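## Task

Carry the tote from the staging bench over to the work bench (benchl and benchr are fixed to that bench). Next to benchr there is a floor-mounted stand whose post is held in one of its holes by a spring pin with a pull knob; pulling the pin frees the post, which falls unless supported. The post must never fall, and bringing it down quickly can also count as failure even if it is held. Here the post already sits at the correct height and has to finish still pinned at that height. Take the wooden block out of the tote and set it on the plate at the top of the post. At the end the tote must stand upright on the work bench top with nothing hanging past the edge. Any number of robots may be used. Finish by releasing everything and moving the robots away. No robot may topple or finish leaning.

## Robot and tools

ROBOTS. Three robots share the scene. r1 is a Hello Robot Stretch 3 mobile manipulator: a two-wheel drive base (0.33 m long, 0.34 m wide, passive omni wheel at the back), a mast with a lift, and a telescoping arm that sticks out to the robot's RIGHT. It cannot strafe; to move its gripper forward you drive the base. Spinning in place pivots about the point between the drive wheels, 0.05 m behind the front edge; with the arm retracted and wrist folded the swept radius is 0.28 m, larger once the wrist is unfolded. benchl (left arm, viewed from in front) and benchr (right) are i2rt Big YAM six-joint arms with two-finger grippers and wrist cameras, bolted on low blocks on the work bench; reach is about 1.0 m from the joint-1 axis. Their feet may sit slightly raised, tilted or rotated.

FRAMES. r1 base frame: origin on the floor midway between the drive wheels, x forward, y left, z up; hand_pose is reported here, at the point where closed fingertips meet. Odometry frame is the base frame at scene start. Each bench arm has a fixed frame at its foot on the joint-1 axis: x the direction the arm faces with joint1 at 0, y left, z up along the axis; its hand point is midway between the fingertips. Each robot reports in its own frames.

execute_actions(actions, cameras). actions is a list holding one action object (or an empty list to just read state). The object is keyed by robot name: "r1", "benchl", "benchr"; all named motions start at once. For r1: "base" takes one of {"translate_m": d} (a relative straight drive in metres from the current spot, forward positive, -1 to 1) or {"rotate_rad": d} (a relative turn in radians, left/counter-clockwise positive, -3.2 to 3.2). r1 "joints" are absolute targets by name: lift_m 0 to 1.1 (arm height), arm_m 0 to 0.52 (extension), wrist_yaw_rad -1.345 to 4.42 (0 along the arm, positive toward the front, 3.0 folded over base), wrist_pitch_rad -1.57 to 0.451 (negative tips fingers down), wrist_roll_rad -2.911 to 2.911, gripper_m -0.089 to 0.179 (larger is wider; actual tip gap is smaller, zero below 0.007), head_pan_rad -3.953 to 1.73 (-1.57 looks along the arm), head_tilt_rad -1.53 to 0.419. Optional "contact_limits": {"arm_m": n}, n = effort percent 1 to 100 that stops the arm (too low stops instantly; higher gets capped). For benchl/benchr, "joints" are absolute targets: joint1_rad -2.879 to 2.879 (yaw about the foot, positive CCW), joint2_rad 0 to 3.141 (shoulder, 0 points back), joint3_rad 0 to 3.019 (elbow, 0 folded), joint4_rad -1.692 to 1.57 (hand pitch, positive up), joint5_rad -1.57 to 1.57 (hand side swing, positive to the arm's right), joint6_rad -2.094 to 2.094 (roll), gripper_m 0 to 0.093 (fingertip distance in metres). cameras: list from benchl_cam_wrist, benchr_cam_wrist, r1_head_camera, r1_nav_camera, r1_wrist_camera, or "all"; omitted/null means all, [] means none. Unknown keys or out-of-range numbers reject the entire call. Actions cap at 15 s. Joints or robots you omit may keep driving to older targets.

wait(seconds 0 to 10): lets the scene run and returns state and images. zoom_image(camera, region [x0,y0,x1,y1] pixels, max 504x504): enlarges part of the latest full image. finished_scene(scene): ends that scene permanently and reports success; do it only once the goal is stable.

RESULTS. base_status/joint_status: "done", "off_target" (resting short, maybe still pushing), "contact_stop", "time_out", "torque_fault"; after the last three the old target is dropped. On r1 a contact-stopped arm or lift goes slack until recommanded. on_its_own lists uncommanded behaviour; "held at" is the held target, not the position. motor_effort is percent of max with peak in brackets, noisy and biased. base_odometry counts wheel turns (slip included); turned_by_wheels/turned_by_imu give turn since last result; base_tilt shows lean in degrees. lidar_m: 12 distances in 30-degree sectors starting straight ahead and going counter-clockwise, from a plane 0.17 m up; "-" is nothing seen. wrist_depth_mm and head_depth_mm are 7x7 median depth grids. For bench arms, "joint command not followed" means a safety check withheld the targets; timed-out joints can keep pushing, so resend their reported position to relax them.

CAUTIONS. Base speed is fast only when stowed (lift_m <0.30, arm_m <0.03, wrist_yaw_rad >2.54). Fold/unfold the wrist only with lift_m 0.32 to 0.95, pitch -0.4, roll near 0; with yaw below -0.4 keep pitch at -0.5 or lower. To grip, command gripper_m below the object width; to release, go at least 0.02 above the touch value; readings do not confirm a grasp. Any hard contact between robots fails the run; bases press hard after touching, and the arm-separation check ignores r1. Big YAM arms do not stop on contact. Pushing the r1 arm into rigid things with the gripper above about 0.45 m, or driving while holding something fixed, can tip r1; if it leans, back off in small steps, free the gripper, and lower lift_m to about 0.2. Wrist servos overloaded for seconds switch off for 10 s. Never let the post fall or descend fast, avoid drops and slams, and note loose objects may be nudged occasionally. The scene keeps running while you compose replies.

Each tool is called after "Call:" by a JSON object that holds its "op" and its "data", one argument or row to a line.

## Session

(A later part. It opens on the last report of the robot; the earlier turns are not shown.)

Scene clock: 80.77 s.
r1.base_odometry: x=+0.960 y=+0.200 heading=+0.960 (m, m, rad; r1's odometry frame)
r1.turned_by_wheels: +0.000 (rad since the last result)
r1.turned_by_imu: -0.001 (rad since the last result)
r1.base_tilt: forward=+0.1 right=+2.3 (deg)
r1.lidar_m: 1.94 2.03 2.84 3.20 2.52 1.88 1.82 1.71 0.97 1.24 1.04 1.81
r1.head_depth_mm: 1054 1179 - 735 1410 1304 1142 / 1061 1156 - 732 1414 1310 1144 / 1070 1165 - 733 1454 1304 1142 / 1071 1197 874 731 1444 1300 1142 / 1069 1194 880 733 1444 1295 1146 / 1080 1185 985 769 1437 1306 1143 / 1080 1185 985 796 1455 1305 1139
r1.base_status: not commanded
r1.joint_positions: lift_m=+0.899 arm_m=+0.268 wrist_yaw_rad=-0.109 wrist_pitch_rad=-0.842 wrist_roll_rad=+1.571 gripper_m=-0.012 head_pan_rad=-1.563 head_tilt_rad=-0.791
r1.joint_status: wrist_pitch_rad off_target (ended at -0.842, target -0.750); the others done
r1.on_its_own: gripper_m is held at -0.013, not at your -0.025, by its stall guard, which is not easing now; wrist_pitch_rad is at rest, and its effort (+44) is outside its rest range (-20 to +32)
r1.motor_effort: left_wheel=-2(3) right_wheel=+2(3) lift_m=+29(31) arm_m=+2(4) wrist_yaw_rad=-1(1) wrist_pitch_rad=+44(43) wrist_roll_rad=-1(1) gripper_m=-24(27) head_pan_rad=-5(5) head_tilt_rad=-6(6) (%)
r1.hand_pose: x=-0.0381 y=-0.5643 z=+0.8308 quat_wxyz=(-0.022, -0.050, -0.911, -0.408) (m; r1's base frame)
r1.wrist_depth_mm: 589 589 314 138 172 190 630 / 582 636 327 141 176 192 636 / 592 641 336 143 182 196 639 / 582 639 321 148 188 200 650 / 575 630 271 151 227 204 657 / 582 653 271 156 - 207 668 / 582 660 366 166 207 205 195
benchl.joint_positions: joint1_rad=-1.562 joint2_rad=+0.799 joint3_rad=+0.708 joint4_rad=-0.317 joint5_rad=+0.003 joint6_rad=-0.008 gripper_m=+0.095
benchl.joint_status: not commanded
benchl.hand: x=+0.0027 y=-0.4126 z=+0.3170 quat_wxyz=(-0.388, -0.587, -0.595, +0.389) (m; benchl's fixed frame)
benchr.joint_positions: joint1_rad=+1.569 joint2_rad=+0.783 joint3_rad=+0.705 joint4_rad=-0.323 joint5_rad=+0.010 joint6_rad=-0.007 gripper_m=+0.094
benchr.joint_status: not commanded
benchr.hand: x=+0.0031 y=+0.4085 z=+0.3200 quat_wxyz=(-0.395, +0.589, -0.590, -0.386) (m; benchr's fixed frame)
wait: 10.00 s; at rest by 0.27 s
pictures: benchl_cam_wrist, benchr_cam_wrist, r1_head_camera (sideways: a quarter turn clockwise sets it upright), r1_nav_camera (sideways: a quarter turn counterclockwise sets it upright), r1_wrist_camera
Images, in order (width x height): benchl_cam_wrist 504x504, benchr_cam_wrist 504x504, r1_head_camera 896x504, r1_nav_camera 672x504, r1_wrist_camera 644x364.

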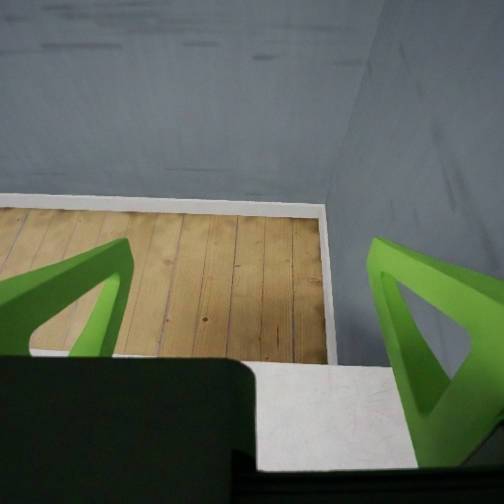

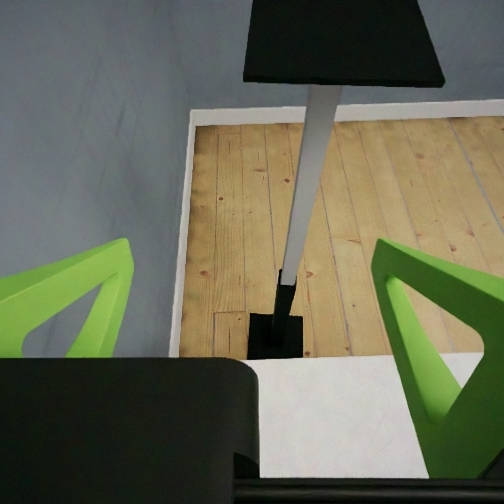

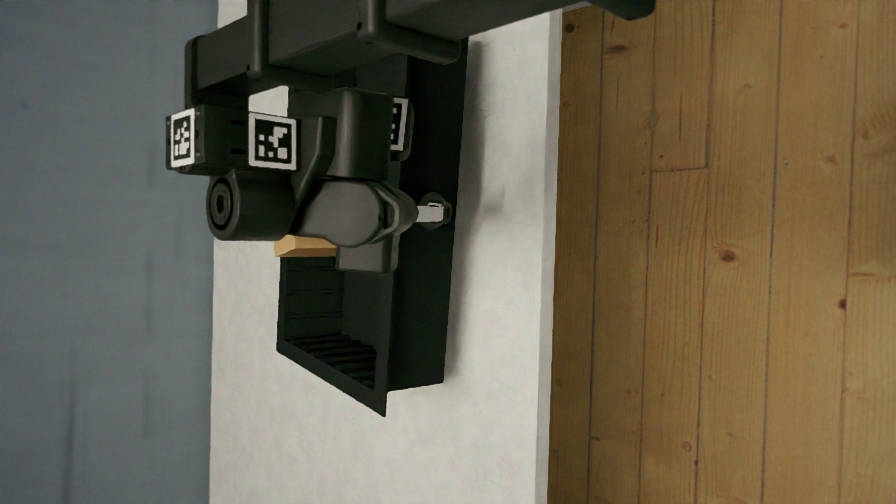

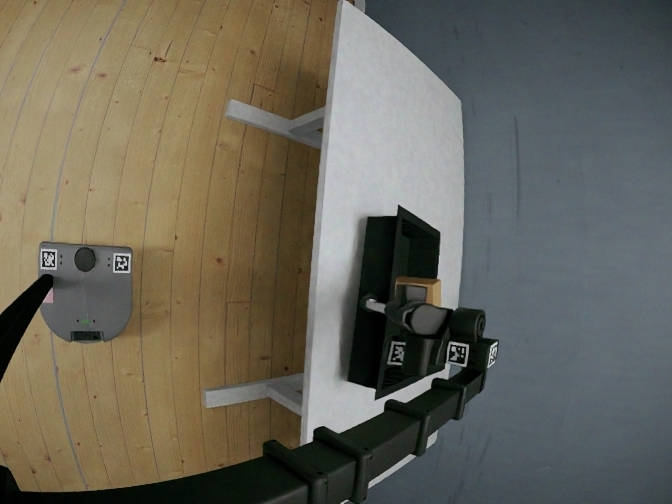

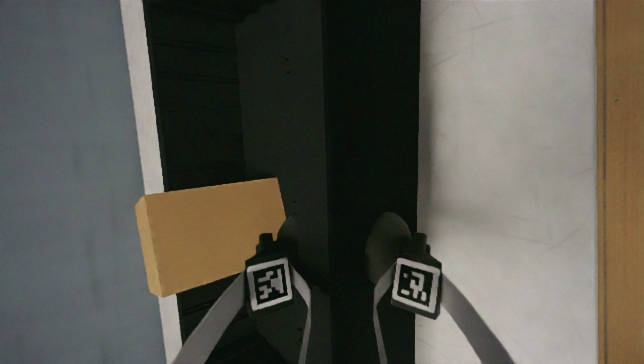

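Call:
{"op": "execute_actions", "data": {
  "actions": [
    {"r1":{"joints":{"lift_m":0.97}}}
  ],
  "cameras": ["r1_wrist_camera"]
}}

Call:
{"op": "execute_actions", "data": {
  "actions": [
    {"r1":{"joints":{"arm_m":0.05,"wrist_yaw_rad":0}}}
  ],
  "cameras": ["r1_wrist_camera"]
}}

Scene clock: 82.97 s.
r1.base_odometry: x=+0.960 y=+0.200 heading=+0.960 (m, m, rad; r1's odometry frame)
r1.turned_by_wheels: +0.000 (rad since the last result)
r1.turned_by_imu: +0.000 (rad since the last result)
r1.base_tilt: forward=+0.1 right=+2.3 (deg)
r1.lidar_m: 1.94 2.03 2.84 3.21 2.51 1.87 1.82 1.71 0.97 1.24 1.04 1.81
r1.head_depth_mm: 1018 - 626 752 1405 1311 1140 / 1024 - 624 755 1421 1309 1147 / 1029 - 632 772 1448 1301 1139 / 1067 1193 645 773 1454 1299 1138 / 1072 1187 804 774 1456 1298 1134 / 1075 1184 702 793 1444 1301 1145 / 1079 1190 982 793 1438 1298 1140
r1.base_status: not commanded
r1.joint_positions: lift_m=+0.969 arm_m=+0.268 wrist_yaw_rad=-0.109 wrist_pitch_rad=-0.842 wrist_roll_rad=+1.571 gripper_m=-0.012 head_pan_rad=-1.563 head_tilt_rad=-0.791
r1.joint_status: all done
r1.on_its_own: gripper_m is held at -0.013, not at your -0.025, by its stall guard, which is not easing now; wrist_pitch_rad is at rest, and its effort (+44) is outside its rest range (-20 to +32)
r1.motor_effort: left_wheel=-2(2) right_wheel=+2(2) lift_m=+29(31) arm_m=+2(2) wrist_yaw_rad=+0(0) wrist_pitch_rad=+44(44) wrist_roll_rad=+0(1) gripper_m=-24(24) head_pan_rad=-5(5) head_tilt_rad=-6(6) (%)
r1.hand_pose: x=-0.0381 y=-0.5644 z=+0.9008 quat_wxyz=(-0.022, -0.050, -0.911, -0.408) (m; r1's base frame)
r1.wrist_depth_mm: 577 619 314 138 172 249 228 / 585 664 327 140 177 254 229 / 587 655 336 144 183 256 231 / 589 667 325 147 187 260 236 / 585 655 272 151 297 266 240 / 590 644 273 156 - 268 244 / 576 680 368 165 206 266 248
benchl.joint_positions: joint1_rad=-1.562 joint2_rad=+0.799 joint3_rad=+0.708 joint4_rad=-0.317 joint5_rad=+0.003 joint6_rad=-0.008 gripper_m=+0.095
benchl.joint_status: not commanded
benchl.hand: x=+0.0027 y=-0.4126 z=+0.3170 quat_wxyz=(-0.388, -0.587, -0.595, +0.389) (m; benchl's fixed frame)
benchr.joint_positions: joint1_rad=+1.569 joint2_rad=+0.783 joint3_rad=+0.705 joint4_rad=-0.323 joint5_rad=+0.010 joint6_rad=-0.007 gripper_m=+0.094
benchr.joint_status: not commanded
benchr.hand: x=+0.0031 y=+0.4085 z=+0.3200 quat_wxyz=(-0.395, +0.589, -0.590, -0.386) (m; benchr's fixed frame)
pictures: r1_wrist_camera
Images, in order (width x height): r1_wrist_camera 644x364.

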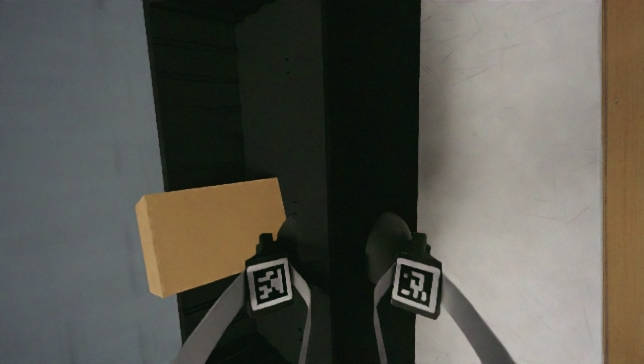

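Scene clock: 85.80 s.
r1.base_odometry: x=+0.960 y=+0.200 heading=+0.960 (m, m, rad; r1's odometry frame)
r1.turned_by_wheels: +0.000 (rad since the last result)
r1.turned_by_imu: +0.000 (rad since the last result)
r1.base_tilt: forward=+0.1 right=+2.3 (deg)
r1.lidar_m: 1.94 2.03 2.84 3.22 2.52 1.88 1.83 1.71 0.97 1.24 1.04 1.81
r1.head_depth_mm: 1055 1177 - - - 1289 1145 / 1054 1189 1061 - - 1299 1150 / 1066 1184 1061 - - 1279 1144 / 1074 1192 989 608 1426 1299 1143 / 1069 1195 982 646 507 1295 1146 / 1077 1194 988 639 508 1300 1146 / 1092 1192 979 563 1418 1307 1146
r1.base_status: not commanded
r1.joint_positions: lift_m=+0.969 arm_m=+0.050 wrist_yaw_rad=+0.000 wrist_pitch_rad=-0.842 wrist_roll_rad=+1.569 gripper_m=-0.012 head_pan_rad=-1.563 head_tilt_rad=-0.791
r1.joint_status: all done
r1.on_its_own: gripper_m is held at -0.013, not at your -0.025, by its stall guard, which is not easing now; wrist_pitch_rad is at rest, and its effort (+44) is outside its rest range (-20 to +32)
r1.motor_effort: left_wheel=-2(2) right_wheel=+2(2) lift_m=+29(29) arm_m=-5(5) wrist_yaw_rad=+0(6) wrist_pitch_rad=+44(44) wrist_roll_rad=+0(2) gripper_m=-24(25) head_pan_rad=-5(5) head_tilt_rad=-6(6) (%)
r1.hand_pose: x=-0.0215 y=-0.3478 z=+0.9008 quat_wxyz=(+0.001, +0.000, -0.913, -0.409) (m; r1's base frame)
r1.wrist_depth_mm: 716 771 311 140 175 828 719 / 713 793 328 142 179 851 714 / 746 811 337 145 183 860 729 / 718 836 328 149 189 870 733 / 750 814 272 151 - 904 746 / 736 832 267 155 - 889 775 / 761 895 369 165 204 908 773
benchl.joint_positions: joint1_rad=-1.562 joint2_rad=+0.799 joint3_rad=+0.708 joint4_rad=-0.317 joint5_rad=+0.003 joint6_rad=-0.008 gripper_m=+0.095
benchl.joint_status: not commanded
benchl.hand: x=+0.0027 y=-0.4126 z=+0.3170 quat_wxyz=(-0.388, -0.587, -0.595, +0.389) (m; benchl's fixed frame)
benchr.joint_positions: joint1_rad=+1.569 joint2_rad=+0.783 joint3_rad=+0.705 joint4_rad=-0.323 joint5_rad=+0.010 joint6_rad=-0.007 gripper_m=+0.094
benchr.joint_status: not commanded
benchr.hand: x=+0.0031 y=+0.4085 z=+0.3200 quat_wxyz=(-0.395, +0.589, -0.590, -0.386) (m; benchr's fixed frame)
pictures: r1_wrist_camera
Images, in order (width x height): r1_wrist_camera 644x364.

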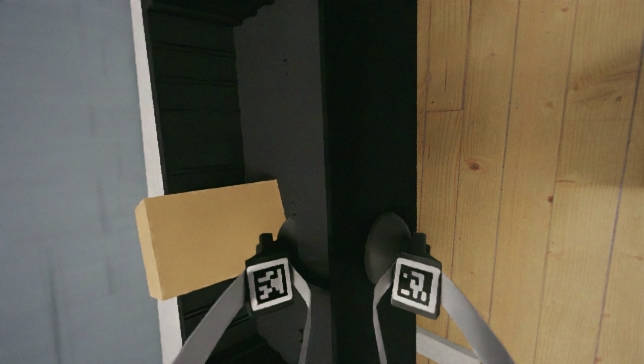

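Call:
{"op": "execute_actions", "data": {
  "actions": [
    {"r1":{"base":{"rotate_rad":1.53},"joints":{"head_pan_rad":0,"head_tilt_rad":-0.6}},"benchr":{"joints":{"joint3_rad":1.5,"joint4_rad":-1.0}}}
  ],
  "cameras": ["r1_wrist_camera"]
}}

Call:
{"op": "execute_actions", "data": {
  "actions": [
    {"r1":{"base":{"translate_m":1}},"benchr":{"joints":{"joint1_rad":1.45,"joint2_rad":1.5,"joint3_rad":1.9,"joint4_rad":-1.3}}}
  ],
  "cameras": ["r1_wrist_camera","benchr_cam_wrist"]
}}

Call:
{"op": "execute_actions", "data": {
  "actions": [
    {"r1":{"base":{"translate_m":1}},"benchr":{"joints":{"joint2_rad":1.75,"joint3_rad":2.1,"joint4_rad":-1.6}}}
  ],
  "cameras": ["r1_wrist_camera","benchr_cam_wrist","r1_head_camera","r1_nav_camera"]
}}

Scene clock: 91.07 s.
r1.base_odometry: x=+0.960 y=+0.200 heading=+2.490 (m, m, rad; r1's odometry frame)
r1.turned_by_wheels: +1.530 (rad since the last result)
r1.turned_by_imu: +1.546 (rad since the last result)
r1.base_tilt: forward=+0.1 right=+2.3 (deg)
r1.lidar_m: 3.10 2.62 1.90 1.82 1.78 0.97 1.23 1.04 1.73 1.94 2.01 2.71
r1.head_depth_mm: 2963 3309 3154 2273 1766 1451 1230 / 2959 3233 3165 2281 1773 1459 1241 / 3020 3158 3196 2278 1776 1450 1237 / 2966 3294 3177 2292 1756 1463 1230 / 2976 3287 3162 2248 1762 1458 1238 / 2904 3297 3129 2251 1769 1462 1234 / 2982 3082 3069 2275 1761 1449 1234
r1.base_status: done
r1.joint_positions: lift_m=+0.969 arm_m=+0.050 wrist_yaw_rad=-0.001 wrist_pitch_rad=-0.842 wrist_roll_rad=+1.572 gripper_m=-0.012 head_pan_rad=-0.007 head_tilt_rad=-0.606
r1.joint_status: all done
r1.on_its_own: gripper_m is held at -0.013, not at your -0.025, by its stall guard, which is not easing now; wrist_pitch_rad is at rest, and its effort (+44) is outside its rest range (-20 to +32)
r1.motor_effort: left_wheel=-3(5) right_wheel=+3(7) lift_m=+29(29) arm_m=-4(4) wrist_yaw_rad=+1(3) wrist_pitch_rad=+44(44) wrist_roll_rad=-1(2) gripper_m=-25(25) head_pan_rad=+4(54) head_tilt_rad=+4(27) (%)
r1.hand_pose: x=-0.0217 y=-0.3478 z=+0.9008 quat_wxyz=(+0.000, -0.001, -0.913, -0.409) (m; r1's base frame)
r1.wrist_depth_mm: - - 308 140 177 822 715 / - - 328 142 180 843 724 / - - 340 146 184 860 730 / - - 333 148 189 854 728 / - - 273 151 - 901 751 / - - 267 155 - 886 783 / - - 372 163 203 881 795
benchl.joint_positions: joint1_rad=-1.562 joint2_rad=+0.799 joint3_rad=+0.708 joint4_rad=-0.317 joint5_rad=+0.003 joint6_rad=-0.008 gripper_m=+0.095
benchl.joint_status: not commanded
benchl.hand: x=+0.0027 y=-0.4126 z=+0.3170 quat_wxyz=(-0.388, -0.587, -0.595, +0.389) (m; benchl's fixed frame)
benchr.joint_positions: joint1_rad=+1.569 joint2_rad=+0.777 joint3_rad=+1.468 joint4_rad=-0.985 joint5_rad=+0.010 joint6_rad=-0.007 gripper_m=+0.094
benchr.joint_status: all done
benchr.hand: x=+0.0029 y=+0.3290 z=+0.6167 quat_wxyz=(-0.426, +0.567, -0.569, -0.417) (m; benchr's fixed frame)
pictures: r1_wrist_camera
Images, in order (width x height): r1_wrist_camera 644x364.

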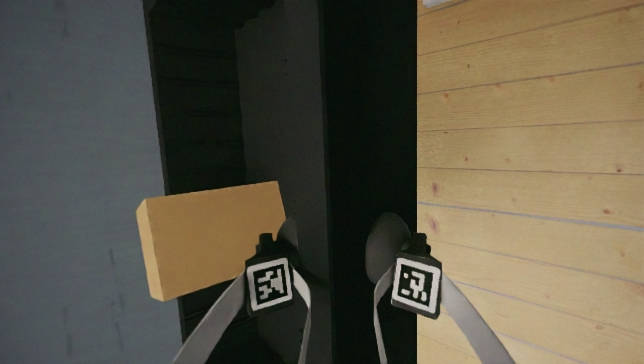

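Scene clock: 102.57 s.
r1.base_odometry: x=+0.165 y=+0.806 heading=+2.490 (m, m, rad; r1's odometry frame)
r1.turned_by_wheels: +0.000 (rad since the last result)
r1.turned_by_imu: -0.004 (rad since the last result)
r1.base_tilt: forward=+0.1 right=+2.3 (deg)
r1.lidar_m: 2.12 2.27 1.91 1.84 1.90 1.89 2.23 1.92 2.01 1.92 1.98 2.26
r1.head_depth_mm: 2151 2321 2612 2297 1780 1465 1221 / 2143 2319 2643 2273 1767 1451 1229 / 2139 2276 2578 2293 1779 1463 1231 / 2099 2041 2654 2281 1765 1449 1230 / 2136 2256 2651 2288 1787 1451 1242 / 2109 2246 2616 2278 1793 1455 1231 / 2110 2046 2642 2278 1765 1463 1235
r1.base_status: done
r1.joint_positions: lift_m=+0.969 arm_m=+0.050 wrist_yaw_rad=+0.000 wrist_pitch_rad=-0.842 wrist_roll_rad=+1.569 gripper_m=-0.012 head_pan_rad=-0.007 head_tilt_rad=-0.606
r1.joint_status: not commanded
r1.on_its_own: gripper_m is held at -0.013, not at your -0.025, by its stall guard, which is not easing now; wrist_pitch_rad is at rest, and its effort (+44) is outside its rest range (-20 to +32)
r1.motor_effort: left_wheel=-2(4) right_wheel=+3(7) lift_m=+29(29) arm_m=-5(4) wrist_yaw_rad=-1(1) wrist_pitch_rad=+44(44) wrist_roll_rad=+0(0) gripper_m=-23(25) head_pan_rad=+3(3) head_tilt_rad=+4(4) (%)
r1.hand_pose: x=-0.0215 y=-0.3478 z=+0.9008 quat_wxyz=(+0.001, +0.000, -0.913, -0.409) (m; r1's base frame)
r1.wrist_depth_mm: - - 312 138 172 805 708 / - - 332 141 177 853 728 / - - 335 144 182 842 725 / - - 326 148 188 869 757 / - - 274 151 - 868 736 / - - 271 156 - 945 778 / - - 370 166 206 875 796
benchl.joint_positions: joint1_rad=-1.562 joint2_rad=+0.799 joint3_rad=+0.708 joint4_rad=-0.317 joint5_rad=+0.003 joint6_rad=-0.008 gripper_m=+0.095
benchl.joint_status: not commanded
benchl.hand: x=+0.0027 y=-0.4126 z=+0.3170 quat_wxyz=(-0.388, -0.587, -0.595, +0.389) (m; benchl's fixed frame)
benchr.joint_positions: joint1_rad=+1.453 joint2_rad=+1.493 joint3_rad=+1.870 joint4_rad=-1.288 joint5_rad=+0.010 joint6_rad=-0.007 gripper_m=+0.094
benchr.joint_status: all done
benchr.hand: x=+0.0687 y=+0.5618 z=+0.4597 quat_wxyz=(-0.246, +0.630, -0.706, -0.211) (m; benchr's fixed frame)
pictures: benchr_cam_wrist, r1_wrist_camera
Images, in order (width x height): benchr_cam_wrist 504x504, r1_wrist_camera 644x364.

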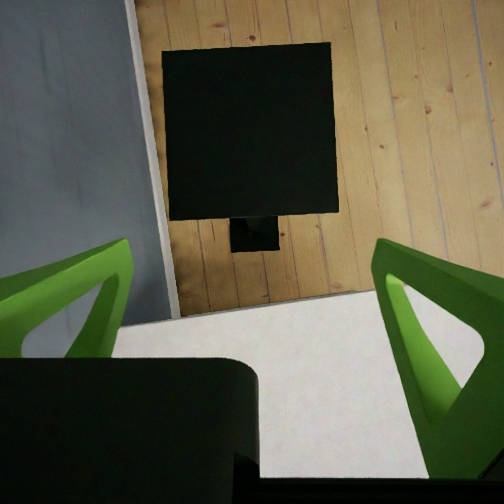

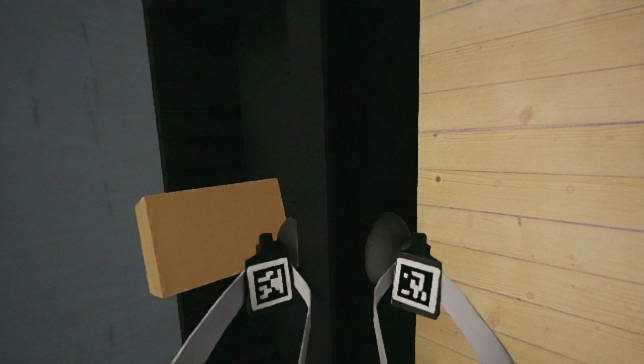

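Scene clock: 114.07 s.
r1.base_odometry: x=-0.630 y=+1.413 heading=+2.490 (m, m, rad; r1's odometry frame)
r1.turned_by_wheels: +0.000 (rad since the last result)
r1.turned_by_imu: -0.004 (rad since the last result)
r1.base_tilt: forward=+0.1 right=+2.3 (deg)
r1.lidar_m: 1.17 1.41 1.94 1.86 1.92 2.59 2.86 2.76 1.99 1.91 1.96 1.15
r1.head_depth_mm: 1293 1431 1511 1007 1774 1454 1232 / 1290 1417 1403 1010 1619 1434 1237 / 1266 1418 1415 1003 1765 1450 1232 / 1266 1173 1238 1005 1770 1447 1228 / 1276 1405 1403 1012 1794 1450 1225 / 1281 1407 1412 1007 1779 1460 1226 / 1235 1400 1411 1005 1778 1461 1235
r1.base_status: done
r1.joint_positions: lift_m=+0.969 arm_m=+0.050 wrist_yaw_rad=+0.000 wrist_pitch_rad=-0.842 wrist_roll_rad=+1.569 gripper_m=-0.012 head_pan_rad=-0.007 head_tilt_rad=-0.606
r1.joint_status: not commanded
r1.on_its_own: gripper_m is held at -0.013, not at your -0.025, by its stall guard, which is not easing now; wrist_pitch_rad is at rest, and its effort (+44) is outside its rest range (-20 to +32)
r1.motor_effort: left_wheel=-2(4) right_wheel=+3(5) lift_m=+29(29) arm_m=-4(5) wrist_yaw_rad=+0(1) wrist_pitch_rad=+44(44) wrist_roll_rad=+0(0) gripper_m=-24(24) head_pan_rad=+4(5) head_tilt_rad=+4(4) (%)
r1.hand_pose: x=-0.0215 y=-0.3478 z=+0.9008 quat_wxyz=(+0.001, +0.000, -0.913, -0.409) (m; r1's base frame)
r1.wrist_depth_mm: - - 313 138 172 838 703 / - - 331 141 178 822 722 / - - 331 144 181 847 749 / - - 327 148 188 896 742 / - - 271 151 - 917 754 / - - 269 156 - 896 767 / - - 370 166 204 903 772
benchl.joint_positions: joint1_rad=-1.562 joint2_rad=+0.799 joint3_rad=+0.708 joint4_rad=-0.317 joint5_rad=+0.003 joint6_rad=-0.008 gripper_m=+0.095
benchl.joint_status: not commanded
benchl.hand: x=+0.0027 y=-0.4126 z=+0.3170 quat_wxyz=(-0.388, -0.587, -0.595, +0.389) (m; benchl's fixed frame)
benchr.joint_positions: joint1_rad=+1.453 joint2_rad=+1.755 joint3_rad=+2.057 joint4_rad=-1.586 joint5_rad=+0.010 joint6_rad=-0.007 gripper_m=+0.094
benchr.joint_status: all done
benchr.hand: x=+0.0717 y=+0.5877 z=+0.3681 quat_wxyz=(-0.110, +0.659, -0.738, -0.091) (m; benchr's fixed frame)
pictures: benchr_cam_wrist, r1_head_camera (sideways: a quarter turn clockwise sets it upright), r1_nav_camera (sideways: a quarter turn counterclockwise sets it upright), r1_wrist_camera
Images, in order (width x height): benchr_cam_wrist 504x504, r1_head_camera 896x504, r1_nav_camera 672x504, r1_wrist_camera 644x364.

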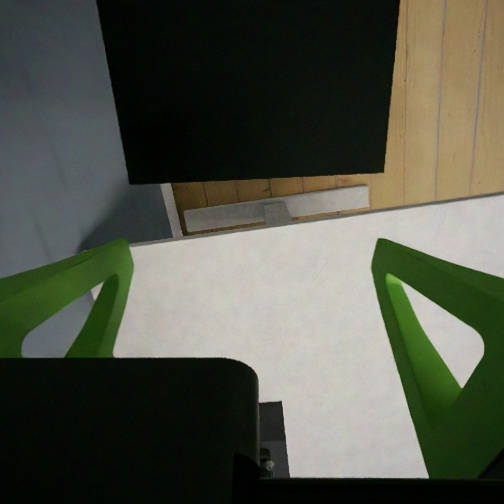

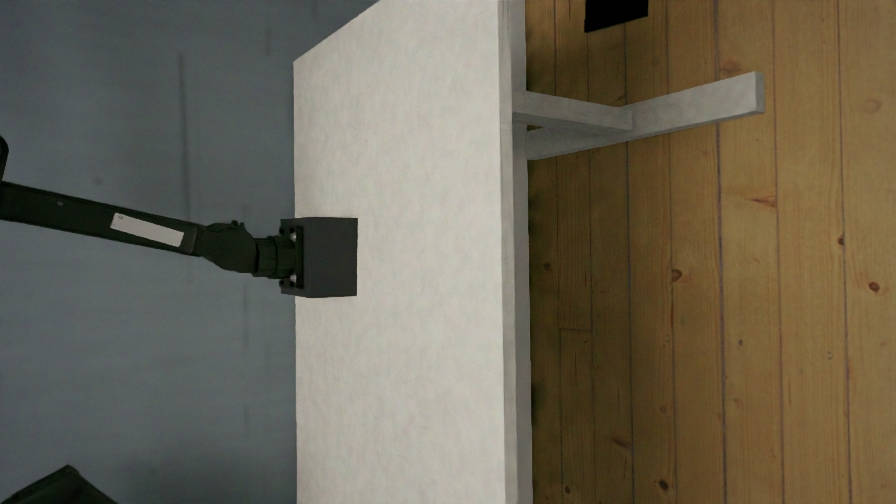

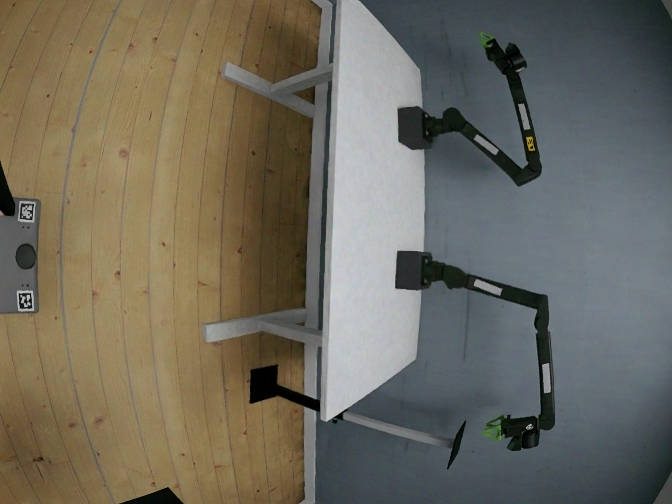

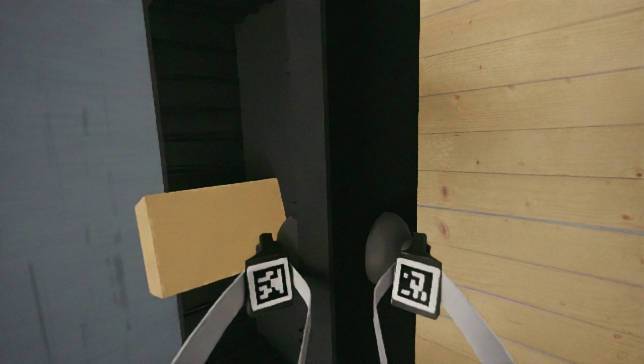

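Call:
{"op": "execute_actions", "data": {
  "actions": [
    {"r1":{"base":{"translate_m":0.12}}}
  ],
  "cameras": []
}}

Call:
{"op": "execute_actions", "data": {
  "actions": [
    {"r1":{"base":{"rotate_rad":1.57},"joints":{"head_pan_rad":-1.57,"head_tilt_rad":-0.7}}}
  ],
  "cameras": []
}}

Call:
{"op": "execute_actions", "data": {
  "actions": [
    {"r1":{"joints":{"arm_m":0.41,"lift_m":0.93}}}
  ],
  "cameras": ["r1_wrist_camera","r1_head_camera","r1_nav_camera"]
}}

Scene clock: 117.73 s.
r1.base_odometry: x=-0.725 y=+1.486 heading=+2.489 (m, m, rad; r1's odometry frame)
r1.turned_by_wheels: +0.000 (rad since the last result)
r1.turned_by_imu: -0.001 (rad since the last result)
r1.base_tilt: forward=+0.1 right=+2.2 (deg)
r1.lidar_m: 1.41 1.32 1.94 1.86 1.92 2.59 2.98 2.76 1.98 1.90 1.97 1.03
r1.head_depth_mm: 1187 1309 1418 1013 1608 1443 1238 / 1184 1305 1383 1006 1333 1423 1239 / 1148 1304 1386 1014 1617 1445 1227 / 1158 1083 1129 1010 870 1437 1233 / 1175 1286 1395 1009 868 1452 1234 / 1171 1292 1372 1014 868 1446 1231 / 1167 1287 1365 1009 867 1461 1231
r1.base_status: done
r1.joint_positions: lift_m=+0.969 arm_m=+0.050 wrist_yaw_rad=+0.000 wrist_pitch_rad=-0.842 wrist_roll_rad=+1.569 gripper_m=-0.012 head_pan_rad=-0.007 head_tilt_rad=-0.606
r1.joint_status: not commanded
r1.on_its_own: gripper_m is held at -0.013, not at your -0.025, by its stall guard, which is not easing now; wrist_pitch_rad is at rest, and its effort (+44) is outside its rest range (-20 to +32)
r1.motor_effort: left_wheel=-2(5) right_wheel=+3(5) lift_m=+29(29) arm_m=-4(4) wrist_yaw_rad=+0(0) wrist_pitch_rad=+44(44) wrist_roll_rad=+0(1) gripper_m=-24(24) head_pan_rad=+4(5) head_tilt_rad=+4(4) (%)
r1.hand_pose: x=-0.0215 y=-0.3478 z=+0.9008 quat_wxyz=(+0.001, +0.000, -0.913, -0.409) (m; r1's base frame)
r1.wrist_depth_mm: - - 313 138 173 830 712 / - - 329 141 177 834 712 / - - 331 145 184 844 723 / - - 324 148 188 881 732 / - - 268 150 - 891 759 / - - 273 155 - 908 763 / - - 372 164 204 890 785
benchl.joint_positions: joint1_rad=-1.562 joint2_rad=+0.799 joint3_rad=+0.708 joint4_rad=-0.317 joint5_rad=+0.003 joint6_rad=-0.008 gripper_m=+0.095
benchl.joint_status: not commanded
benchl.hand: x=+0.0027 y=-0.4126 z=+0.3170 quat_wxyz=(-0.388, -0.587, -0.595, +0.389) (m; benchl's fixed frame)
benchr.joint_positions: joint1_rad=+1.453 joint2_rad=+1.755 joint3_rad=+2.057 joint4_rad=-1.586 joint5_rad=+0.010 joint6_rad=-0.007 gripper_m=+0.094
benchr.joint_status: not commanded
benchr.hand: x=+0.0717 y=+0.5877 z=+0.3681 quat_wxyz=(-0.110, +0.659, -0.738, -0.091) (m; benchr's fixed frame)
pictures: none
No camera images: the call's "cameras" was empty. Leave "cameras" out to get every camera's image.

Scene clock: 121.53 s.
r1.base_odometry: x=-0.725 y=+1.486 heading=-2.224 (m, m, rad; r1's odometry frame)
r1.turned_by_wheels: +1.570 (rad since the last result)
r1.turned_by_imu: +1.587 (rad since the last result)
r1.base_tilt: forward=+0.1 right=+2.3 (deg)
r1.lidar_m: 1.86 1.92 2.58 2.98 2.76 1.98 1.90 1.96 1.03 1.41 1.32 1.94
r1.head_depth_mm: 1192 1340 1295 - - - 1184 / 1194 1338 1236 - - 1277 1181 / 1156 1344 1117 - - - 1179 / 1179 1101 1114 593 614 1347 1191 / 1192 1338 1176 679 588 1354 1180 / 1195 1333 1175 673 588 1348 1190 / 1193 1339 1167 892 500 1335 1186
r1.base_status: done
r1.joint_positions: lift_m=+0.969 arm_m=+0.050 wrist_yaw_rad=-0.001 wrist_pitch_rad=-0.842 wrist_roll_rad=+1.571 gripper_m=-0.012 head_pan_rad=-1.563 head_tilt_rad=-0.691
r1.joint_status: all done
r1.on_its_own: gripper_m is held at -0.013, not at your -0.025, by its stall guard, which is not easing now; wrist_pitch_rad is at rest, and its effort (+44) is outside its rest range (-20 to +32)
r1.motor_effort: left_wheel=-2(7) right_wheel=+3(7) lift_m=+29(29) arm_m=-4(4) wrist_yaw_rad=+0(2) wrist_pitch_rad=+44(44) wrist_roll_rad=+0(2) gripper_m=-24(25) head_pan_rad=-5(57) head_tilt_rad=-6(22) (%)
r1.hand_pose: x=-0.0216 y=-0.3478 z=+0.9008 quat_wxyz=(+0.000, -0.001, -0.913, -0.409) (m; r1's base frame)
r1.wrist_depth_mm: 848 774 313 139 174 836 726 / 842 842 329 142 179 836 714 / 838 809 337 145 183 851 752 / 677 720 328 148 187 872 740 / 865 941 270 151 - 907 753 / 850 970 265 156 - 898 785 / 865 - 374 166 202 915 790
benchl.joint_positions: joint1_rad=-1.562 joint2_rad=+0.799 joint3_rad=+0.708 joint4_rad=-0.317 joint5_rad=+0.003 joint6_rad=-0.008 gripper_m=+0.095
benchl.joint_status: not commanded
benchl.hand: x=+0.0027 y=-0.4126 z=+0.3170 quat_wxyz=(-0.388, -0.587, -0.595, +0.389) (m; benchl's fixed frame)
benchr.joint_positions: joint1_rad=+1.453 joint2_rad=+1.755 joint3_rad=+2.057 joint4_rad=-1.586 joint5_rad=+0.010 joint6_rad=-0.007 gripper_m=+0.094
benchr.joint_status: not commanded
benchr.hand: x=+0.0717 y=+0.5877 z=+0.3681 quat_wxyz=(-0.110, +0.659, -0.738, -0.091) (m; benchr's fixed frame)
pictures: none
No camera images: the call's "cameras" was empty. Leave "cameras" out to get every camera's image.

Scene clock: 125.40 s.
r1.base_odometry: x=-0.725 y=+1.486 heading=-2.224 (m, m, rad; r1's odometry frame)
r1.turned_by_wheels: +0.000 (rad since the last result)
r1.turned_by_imu: -0.001 (rad since the last result)
r1.base_tilt: forward=+0.1 right=+2.3 (deg)
r1.lidar_m: 1.86 1.91 2.58 2.97 2.76 1.98 1.90 1.96 1.03 1.41 1.32 1.94
r1.head_depth_mm: 1196 1333 - 850 1633 1371 1182 / 1195 1279 769 834 1516 1353 1185 / 1169 - 967 837 1638 1371 1187 / 1179 1150 912 840 1642 1375 1189 / 1192 1336 984 838 1638 1373 1189 / 1194 1344 1126 864 1638 1374 1192 / 1193 1332 1171 893 1625 1384 1190
r1.base_status: not commanded
r1.joint_positions: lift_m=+0.930 arm_m=+0.410 wrist_yaw_rad=+0.000 wrist_pitch_rad=-0.843 wrist_roll_rad=+1.569 gripper_m=-0.012 head_pan_rad=-1.563 head_tilt_rad=-0.691
r1.joint_status: all done
r1.on_its_own: gripper_m is held at -0.013, not at your -0.025, by its stall guard, which is not easing now; wrist_pitch_rad is at rest, and its effort (+45) is outside its rest range (-20 to +32)
r1.motor_effort: left_wheel=-2(2) right_wheel=+3(3) lift_m=+17(27) arm_m=+3(1) wrist_yaw_rad=+0(1) wrist_pitch_rad=+45(45) wrist_roll_rad=+0(1) gripper_m=-25(25) head_pan_rad=-6(5) head_tilt_rad=-5(6) (%)
r1.hand_pose: x=-0.0215 y=-0.7069 z=+0.8613 quat_wxyz=(+0.001, +0.000, -0.912, -0.409) (m; r1's base frame)
r1.wrist_depth_mm: 585 653 311 138 173 214 666 / 599 651 328 141 177 218 696 / 604 647 337 144 182 226 702 / 377 450 326 147 188 231 728 / 585 422 272 151 258 235 722 / 615 703 274 157 - 240 726 / 630 732 364 166 205 237 772
benchl.joint_positions: joint1_rad=-1.562 joint2_rad=+0.799 joint3_rad=+0.708 joint4_rad=-0.317 joint5_rad=+0.003 joint6_rad=-0.008 gripper_m=+0.095
benchl.joint_status: not commanded
benchl.hand: x=+0.0027 y=-0.4126 z=+0.3170 quat_wxyz=(-0.388, -0.587, -0.595, +0.389) (m; benchl's fixed frame)
benchr.joint_positions: joint1_rad=+1.453 joint2_rad=+1.755 joint3_rad=+2.057 joint4_rad=-1.586 joint5_rad=+0.010 joint6_rad=-0.007 gripper_m=+0.094
benchr.joint_status: not commanded
benchr.hand: x=+0.0717 y=+0.5877 z=+0.3681 quat_wxyz=(-0.110, +0.659, -0.738, -0.091) (m; benchr's fixed frame)
pictures: r1_head_camera (sideways: a quarter turn clockwise sets it upright), r1_nav_camera (sideways: a quarter turn counterclockwise sets it upright), r1_wrist_camera
Images, in order (width x height): r1_head_camera 896x504, r1_nav_camera 672x504, r1_wrist_camera 644x364.

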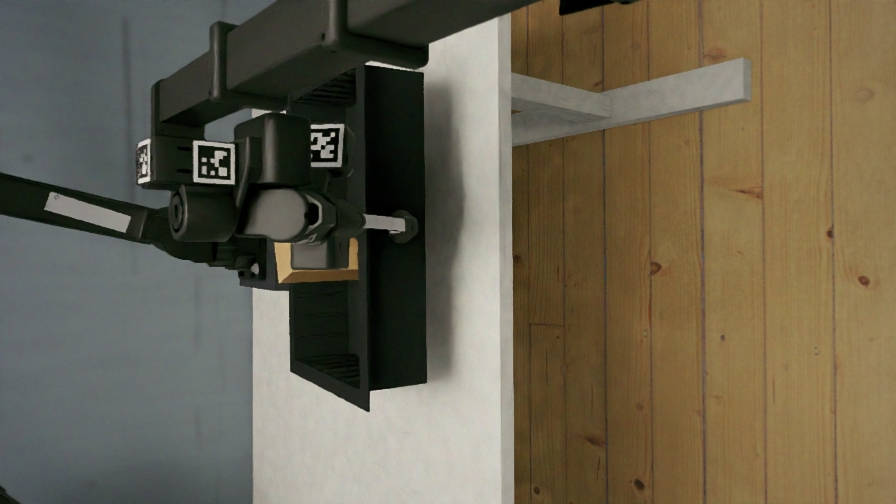

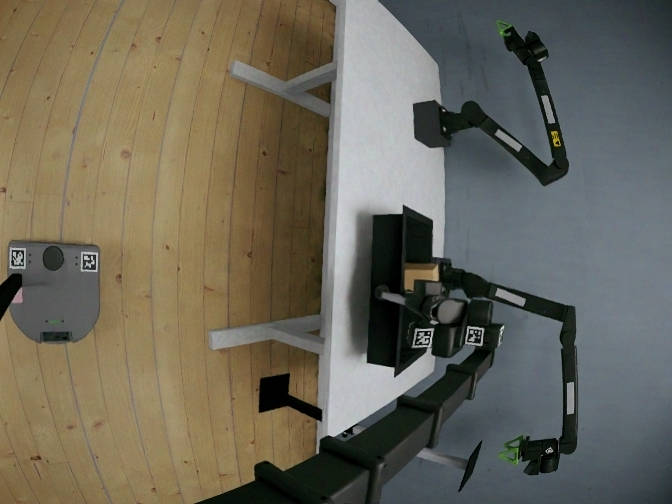

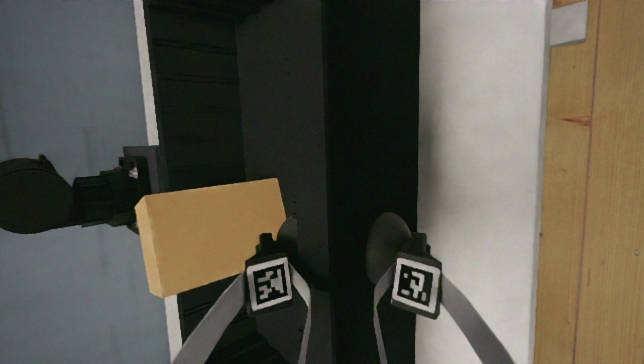

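Call:
{"op": "execute_actions", "data": {
  "actions": [
    {"r1":{"joints":{"lift_m":0.85,"wrist_pitch_rad":-0.84}},"benchr":{"joints":{"joint2_rad":0.55,"joint3_rad":0.8,"joint4_rad":-1.3}}}
  ],
  "cameras": []
}}

Call:
{"op": "execute_actions", "data": {
  "actions": [
    {"r1":{"joints":{"gripper_m":0.08,"lift_m":0.845}}}
  ],
  "cameras": ["r1_wrist_camera"]
}}

Call:
{"op": "execute_actions", "data": {
  "actions": [
    {"r1":{"joints":{"arm_m":0.35,"lift_m":0.88}}}
  ],
  "cameras": ["r1_wrist_camera"]
}}

Scene clock: 129.63 s.
r1.base_odometry: x=-0.725 y=+1.486 heading=-2.224 (m, m, rad; r1's odometry frame)
r1.turned_by_wheels: +0.000 (rad since the last result)
r1.turned_by_imu: -0.001 (rad since the last result)
r1.base_tilt: forward=+0.1 right=+2.2 (deg)
r1.lidar_m: 1.86 1.92 2.58 2.97 2.76 1.99 1.91 1.96 1.03 1.41 1.31 1.95
r1.head_depth_mm: 1199 1342 1208 - - 1374 1192 / 999 1343 - 839 1507 1354 1188 / 1198 1316 - 836 1621 1368 1183 / 1194 1087 1103 835 1632 1368 1181 / 1158 1343 1030 835 1629 1375 1188 / 1140 1327 1177 861 1632 1368 1189 / 1196 1337 1176 896 1643 1371 1184
r1.base_status: not commanded
r1.joint_positions: lift_m=+0.851 arm_m=+0.410 wrist_yaw_rad=+0.000 wrist_pitch_rad=-0.873 wrist_roll_rad=+1.571 gripper_m=-0.012 head_pan_rad=-1.563 head_tilt_rad=-0.691
r1.joint_status: all done
r1.on_its_own: gripper_m is held at -0.013, not at your -0.025, by its stall guard, which is not easing now
r1.motor_effort: left_wheel=-3(3) right_wheel=+3(3) lift_m=+10(17) arm_m=+3(3) wrist_yaw_rad=+0(0) wrist_pitch_rad=+16(43) wrist_roll_rad=+0(1) gripper_m=-18(25) head_pan_rad=-5(6) head_tilt_rad=-6(6) (%)
r1.hand_pose: x=-0.0215 y=-0.7006 z=+0.7772 quat_wxyz=(+0.000, +0.000, -0.906, -0.423) (m; r1's base frame)
r1.wrist_depth_mm: 590 281 284 123 173 164 625 / 605 297 295 145 174 708 649 / 600 305 308 147 179 708 649 / 382 307 293 151 182 731 680 / 399 231 277 133 185 733 661 / 624 229 270 138 185 745 674 / 632 337 336 159 196 821 698
benchl.joint_positions: joint1_rad=-1.562 joint2_rad=+0.799 joint3_rad=+0.708 joint4_rad=-0.317 joint5_rad=+0.003 joint6_rad=-0.008 gripper_m=+0.095
benchl.joint_status: not commanded
benchl.hand: x=+0.0027 y=-0.4126 z=+0.3170 quat_wxyz=(-0.388, -0.587, -0.595, +0.389) (m; benchl's fixed frame)
benchr.joint_positions: joint1_rad=+1.453 joint2_rad=+0.554 joint3_rad=+0.799 joint4_rad=-1.311 joint5_rad=+0.010 joint6_rad=-0.007 gripper_m=+0.094
benchr.joint_status: all done
benchr.hand: x=+0.0286 y=+0.2231 z=+0.2649 quat_wxyz=(-0.191, +0.645, -0.722, -0.162) (m; benchr's fixed frame)
pictures: none
No camera images: the call's "cameras" was empty. Leave "cameras" out to get every camera's image.

Scene clock: 131.03 s.
r1.base_odometry: x=-0.725 y=+1.486 heading=-2.224 (m, m, rad; r1's odometry frame)
r1.turned_by_wheels: +0.000 (rad since the last result)
r1.turned_by_imu: +0.000 (rad since the last result)
r1.base_tilt: forward=+0.1 right=+2.3 (deg)
r1.lidar_m: 1.86 1.92 2.58 2.97 2.75 1.99 1.90 1.96 1.03 1.41 1.31 1.94
r1.head_depth_mm: 1209 1338 1173 961 - 1376 1172 / 999 1346 - 836 1507 1358 1185 / 1191 1315 - 838 1636 1363 1182 / 1196 1090 1097 840 1622 1375 1182 / 1161 1338 1029 838 1636 1381 1188 / 1139 1338 1168 868 1643 1376 1182 / 1188 1336 1164 892 1633 1374 1184
r1.base_status: not commanded
r1.joint_positions: lift_m=+0.845 arm_m=+0.410 wrist_yaw_rad=+0.000 wrist_pitch_rad=-0.852 wrist_roll_rad=+1.571 gripper_m=+0.080 head_pan_rad=-1.563 head_tilt_rad=-0.691
r1.joint_status: all done
r1.motor_effort: left_wheel=-2(2) right_wheel=+3(2) lift_m=+13(13) arm_m=+3(3) wrist_yaw_rad=+0(0) wrist_pitch_rad=+6(16) wrist_roll_rad=+0(0) gripper_m=+1(83) head_pan_rad=-5(5) head_tilt_rad=-6(6) (%)
r1.hand_pose: x=-0.0215 y=-0.7051 z=+0.7752 quat_wxyz=(+0.000, +0.000, -0.910, -0.414) (m; r1's base frame)
r1.wrist_depth_mm: 611 287 286 138 168 155 623 / 614 299 297 140 172 159 625 / 605 304 315 143 176 161 647 / 394 305 295 132 180 164 662 / 405 232 274 155 181 168 655 / 632 228 - 158 193 742 678 / 628 677 351 161 192 175 685
benchl.joint_positions: joint1_rad=-1.562 joint2_rad=+0.799 joint3_rad=+0.708 joint4_rad=-0.317 joint5_rad=+0.003 joint6_rad=-0.008 gripper_m=+0.095
benchl.joint_status: not commanded
benchl.hand: x=+0.0027 y=-0.4126 z=+0.3170 quat_wxyz=(-0.388, -0.587, -0.595, +0.389) (m; benchl's fixed frame)
benchr.joint_positions: joint1_rad=+1.453 joint2_rad=+0.554 joint3_rad=+0.799 joint4_rad=-1.311 joint5_rad=+0.010 joint6_rad=-0.007 gripper_m=+0.094
benchr.joint_status: not commanded
benchr.hand: x=+0.0286 y=+0.2231 z=+0.2649 quat_wxyz=(-0.191, +0.645, -0.722, -0.162) (m; benchr's fixed frame)
pictures: r1_wrist_camera
Images, in order (width x height): r1_wrist_camera 644x364.

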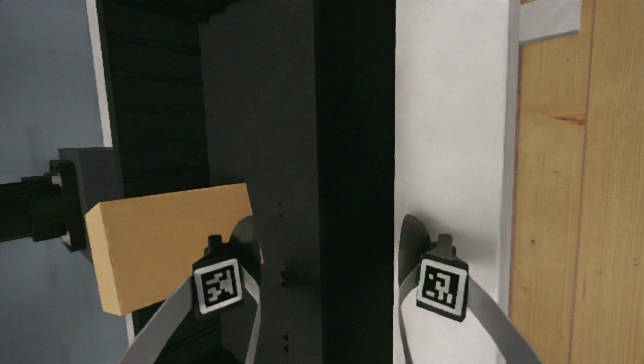

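Scene clock: 132.63 s.
r1.base_odometry: x=-0.725 y=+1.486 heading=-2.224 (m, m, rad; r1's odometry frame)
r1.turned_by_wheels: +0.000 (rad since the last result)
r1.turned_by_imu: +0.000 (rad since the last result)
r1.base_tilt: forward=+0.1 right=+2.3 (deg)
r1.lidar_m: 1.86 1.92 2.59 2.97 2.76 1.98 1.90 1.96 1.03 1.41 1.32 1.94
r1.head_depth_mm: 1194 1343 1233 - 1545 1372 1184 / 995 1338 - 838 1503 1356 1183 / 1200 1319 - 838 1639 1376 1187 / 1191 1087 1054 836 1652 1375 1181 / 1163 1333 1031 835 1635 1378 1186 / 1135 1335 1170 862 1632 1374 1189 / 1190 1336 1173 895 1648 1371 1184
r1.base_status: not commanded
r1.joint_positions: lift_m=+0.880 arm_m=+0.350 wrist_yaw_rad=+0.000 wrist_pitch_rad=-0.851 wrist_roll_rad=+1.571 gripper_m=+0.080 head_pan_rad=-1.563 head_tilt_rad=-0.691
r1.joint_status: all done
r1.motor_effort: left_wheel=-3(2) right_wheel=+2(4) lift_m=+25(27) arm_m=-5(4) wrist_yaw_rad=+0(0) wrist_pitch_rad=+5(6) wrist_roll_rad=+0(0) gripper_m=+1(1) head_pan_rad=-6(5) head_tilt_rad=-6(6) (%)
r1.hand_pose: x=-0.0215 y=-0.6459 z=+0.8096 quat_wxyz=(+0.000, +0.000, -0.911, -0.413) (m; r1's base frame)
r1.wrist_depth_mm: 638 341 311 218 221 732 672 / 632 373 362 223 226 788 669 / 646 379 378 229 231 802 675 / 451 373 352 231 236 795 694 / 623 298 315 235 247 820 688 / 646 722 - 240 249 810 708 / 672 719 375 247 253 852 706
benchl.joint_positions: joint1_rad=-1.562 joint2_rad=+0.799 joint3_rad=+0.708 joint4_rad=-0.317 joint5_rad=+0.003 joint6_rad=-0.008 gripper_m=+0.095
benchl.joint_status: not commanded
benchl.hand: x=+0.0027 y=-0.4126 z=+0.3170 quat_wxyz=(-0.388, -0.587, -0.595, +0.389) (m; benchl's fixed frame)
benchr.joint_positions: joint1_rad=+1.453 joint2_rad=+0.554 joint3_rad=+0.799 joint4_rad=-1.311 joint5_rad=+0.010 joint6_rad=-0.007 gripper_m=+0.094
benchr.joint_status: not commanded
benchr.hand: x=+0.0286 y=+0.2231 z=+0.2649 quat_wxyz=(-0.191, +0.645, -0.722, -0.162) (m; benchr's fixed frame)
pictures: r1_wrist_camera
Images, in order (width x height): r1_wrist_camera 644x364.

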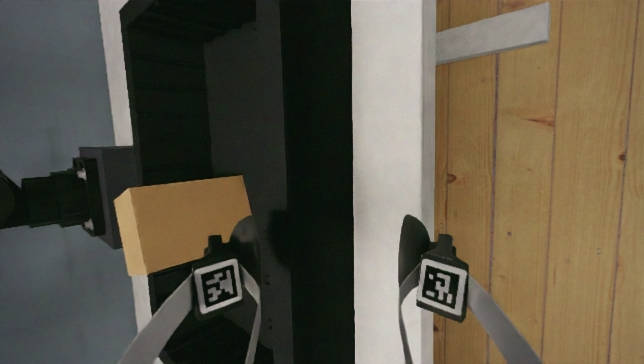

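Call:
{"op": "execute_actions", "data": {
  "actions": [
    {"r1":{"joints":{"arm_m":0.0,"lift_m":0.7,"wrist_pitch_rad":-1.5,"head_tilt_rad":-0.45}},"benchr":{"joints":{"joint1_rad":-0.05,"joint4_rad":-1.15}}}
  ],
  "cameras": ["r1_head_camera","benchr_cam_wrist"]
}}

Scene clock: 137.00 s.
r1.base_odometry: x=-0.725 y=+1.486 heading=-2.224 (m, m, rad; r1's odometry frame)
r1.turned_by_wheels: +0.000 (rad since the last result)
r1.turned_by_imu: -0.001 (rad since the last result)
r1.base_tilt: forward=+0.1 right=+2.2 (deg)
r1.lidar_m: 1.86 1.92 2.58 2.97 2.77 1.99 1.90 1.96 1.03 1.41 1.31 1.94
r1.head_depth_mm: 1192 1286 1395 1320 944 1555 1349 / 1186 1283 1384 1321 834 1324 1346 / 1190 1279 1380 1244 834 1549 1344 / 1186 821 1097 1148 837 1554 1353 / 1182 1267 1381 1316 835 1546 1351 / 1175 1281 1380 1322 889 1555 1346 / 1176 1233 1385 1323 947 1555 1353
r1.base_status: not commanded
r1.joint_positions: lift_m=+0.700 arm_m=+0.000 wrist_yaw_rad=+0.000 wrist_pitch_rad=-1.495 wrist_roll_rad=+1.571 gripper_m=+0.080 head_pan_rad=-1.563 head_tilt_rad=-0.458
r1.joint_status: all done
r1.motor_effort: left_wheel=-2(2) right_wheel=+4(3) lift_m=+13(23) arm_m=-5(8) wrist_yaw_rad=+0(0) wrist_pitch_rad=-2(6) wrist_roll_rad=+0(0) gripper_m=+1(2) head_pan_rad=-5(5) head_tilt_rad=+5(32) (%)
r1.hand_pose: x=-0.0215 y=-0.1403 z=+0.5817 quat_wxyz=(+0.000, +0.000, -0.733, -0.680) (m; r1's base frame)
r1.wrist_depth_mm: 731 724 711 670 663 636 612 / 770 734 702 709 - 645 643 / 803 764 751 718 - - 634 / 808 796 753 755 - 667 673 / 838 826 744 757 735 702 680 / 852 820 761 766 714 711 683 / 846 827 806 787 759 729 710
benchl.joint_positions: joint1_rad=-1.562 joint2_rad=+0.799 joint3_rad=+0.708 joint4_rad=-0.317 joint5_rad=+0.003 joint6_rad=-0.008 gripper_m=+0.095
benchl.joint_status: not commanded
benchl.hand: x=+0.0027 y=-0.4126 z=+0.3170 quat_wxyz=(-0.388, -0.587, -0.595, +0.389) (m; benchl's fixed frame)
benchr.joint_positions: joint1_rad=+0.000 joint2_rad=+0.736 joint3_rad=+0.796 joint4_rad=-1.160 joint5_rad=+0.014 joint6_rad=-0.004 gripper_m=+0.094
benchr.joint_status: joint1_rad time_out (moved -1.454 of -1.503); the others done
benchr.on_its_own: joint1_rad reads +0.000 and still pushes toward -0.050 since a time_out
benchr.hand: x=+0.2795 y=-0.0029 z=+0.2389 quat_wxyz=(-0.233, +0.000, -0.972, +0.007) (m; benchr's fixed frame)
pictures: benchr_cam_wrist, r1_head_camera (sideways: a quarter turn clockwise sets it upright)
Images, in order (width x height): benchr_cam_wrist 504x504, r1_head_camera 896x504.

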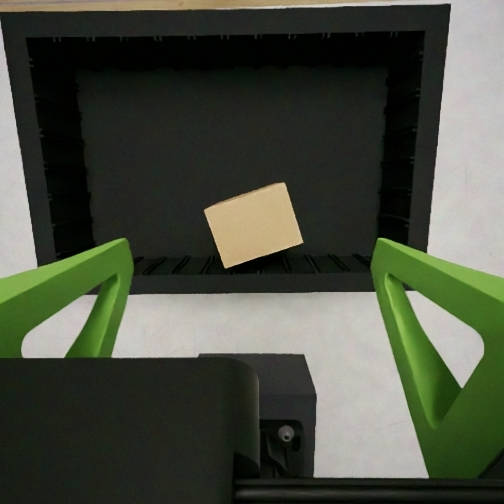

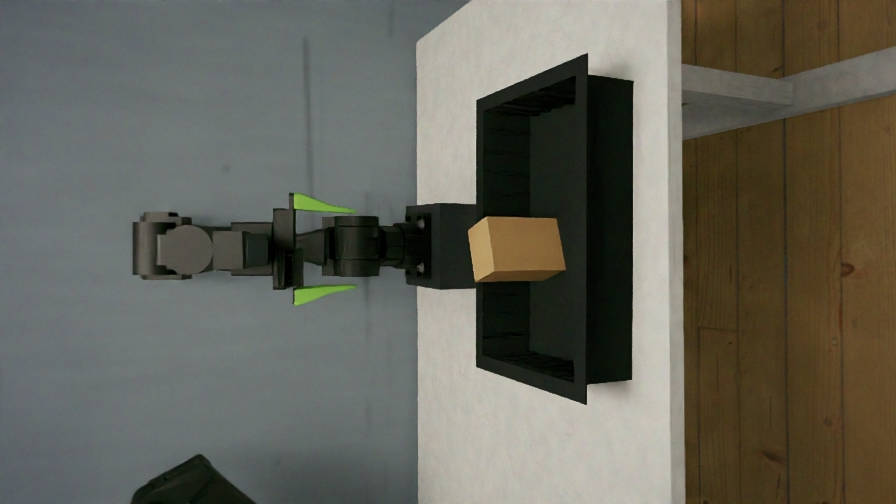

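Call:
{"op": "execute_actions", "data": {
  "actions": [
    {"benchr":{"joints":{"joint1_rad":-0.01,"joint2_rad":0.84,"joint3_rad":0.47,"joint4_rad":-0.77,"joint6_rad":-0.22}}}
  ],
  "cameras": ["r1_head_camera","benchr_cam_wrist"]
}}

Scene clock: 139.83 s.
r1.base_odometry: x=-0.725 y=+1.486 heading=-2.224 (m, m, rad; r1's odometry frame)
r1.turned_by_wheels: +0.000 (rad since the last result)
r1.turned_by_imu: +0.000 (rad since the last result)
r1.base_tilt: forward=+0.1 right=+2.2 (deg)
r1.lidar_m: 1.86 1.92 2.59 2.98 2.76 1.99 1.90 1.96 1.03 1.41 1.31 1.94
r1.head_depth_mm: 1190 1282 1387 1326 947 1549 1358 / 1188 1270 1393 1323 838 1322 1351 / 1183 1279 1394 1253 838 1548 1345 / 1181 1111 893 1145 839 1553 1350 / 1182 1269 1379 1326 838 1548 1359 / 1188 1277 1380 1324 891 1558 1348 / 1179 1220 1386 1320 945 1540 1346
r1.base_status: not commanded
r1.joint_positions: lift_m=+0.700 arm_m=+0.000 wrist_yaw_rad=+0.000 wrist_pitch_rad=-1.495 wrist_roll_rad=+1.571 gripper_m=+0.080 head_pan_rad=-1.563 head_tilt_rad=-0.458
r1.joint_status: not commanded
r1.motor_effort: left_wheel=-2(2) right_wheel=+3(4) lift_m=+13(13) arm_m=-4(4) wrist_yaw_rad=+0(1) wrist_pitch_rad=-2(2) wrist_roll_rad=+0(0) gripper_m=+1(2) head_pan_rad=-6(5) head_tilt_rad=+5(5) (%)
r1.hand_pose: x=-0.0215 y=-0.1403 z=+0.5817 quat_wxyz=(+0.000, +0.000, -0.733, -0.680) (m; r1's base frame)
r1.wrist_depth_mm: 720 721 695 683 663 635 625 / 775 749 732 708 - 648 655 / 792 749 730 719 - - 655 / 815 768 737 750 - 676 656 / 859 811 784 741 718 697 682 / 845 818 796 760 744 706 704 / 837 844 792 783 734 722 708
benchl.joint_positions: joint1_rad=-1.562 joint2_rad=+0.799 joint3_rad=+0.708 joint4_rad=-0.317 joint5_rad=+0.003 joint6_rad=-0.008 gripper_m=+0.095
benchl.joint_status: not commanded
benchl.hand: x=+0.0027 y=-0.4126 z=+0.3170 quat_wxyz=(-0.388, -0.587, -0.595, +0.389) (m; benchl's fixed frame)
benchr.joint_positions: joint1_rad=-0.001 joint2_rad=+0.846 joint3_rad=+0.462 joint4_rad=-0.788 joint5_rad=+0.013 joint6_rad=-0.210 gripper_m=+0.094
benchr.joint_status: all done
benchr.hand: x=+0.2712 y=-0.0028 z=+0.0893 quat_wxyz=(-0.196, +0.101, -0.975, +0.027) (m; benchr's fixed frame)
pictures: benchr_cam_wrist, r1_head_camera (sideways: a quarter turn clockwise sets it upright)
Images, in order (width x height): benchr_cam_wrist 504x504, r1_head_camera 896x504.

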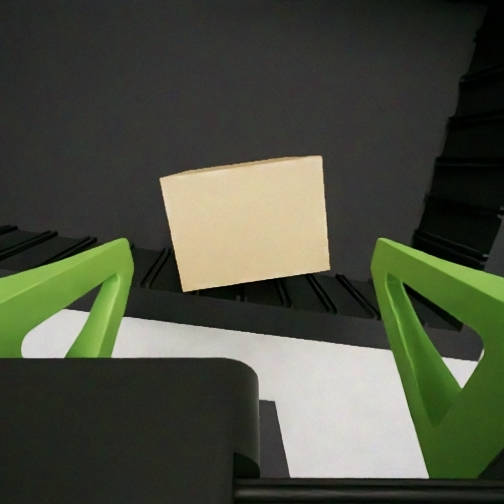

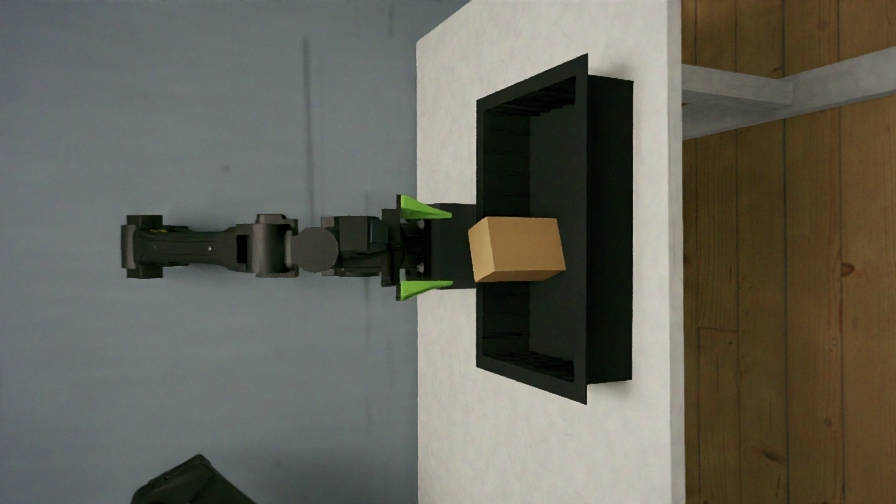

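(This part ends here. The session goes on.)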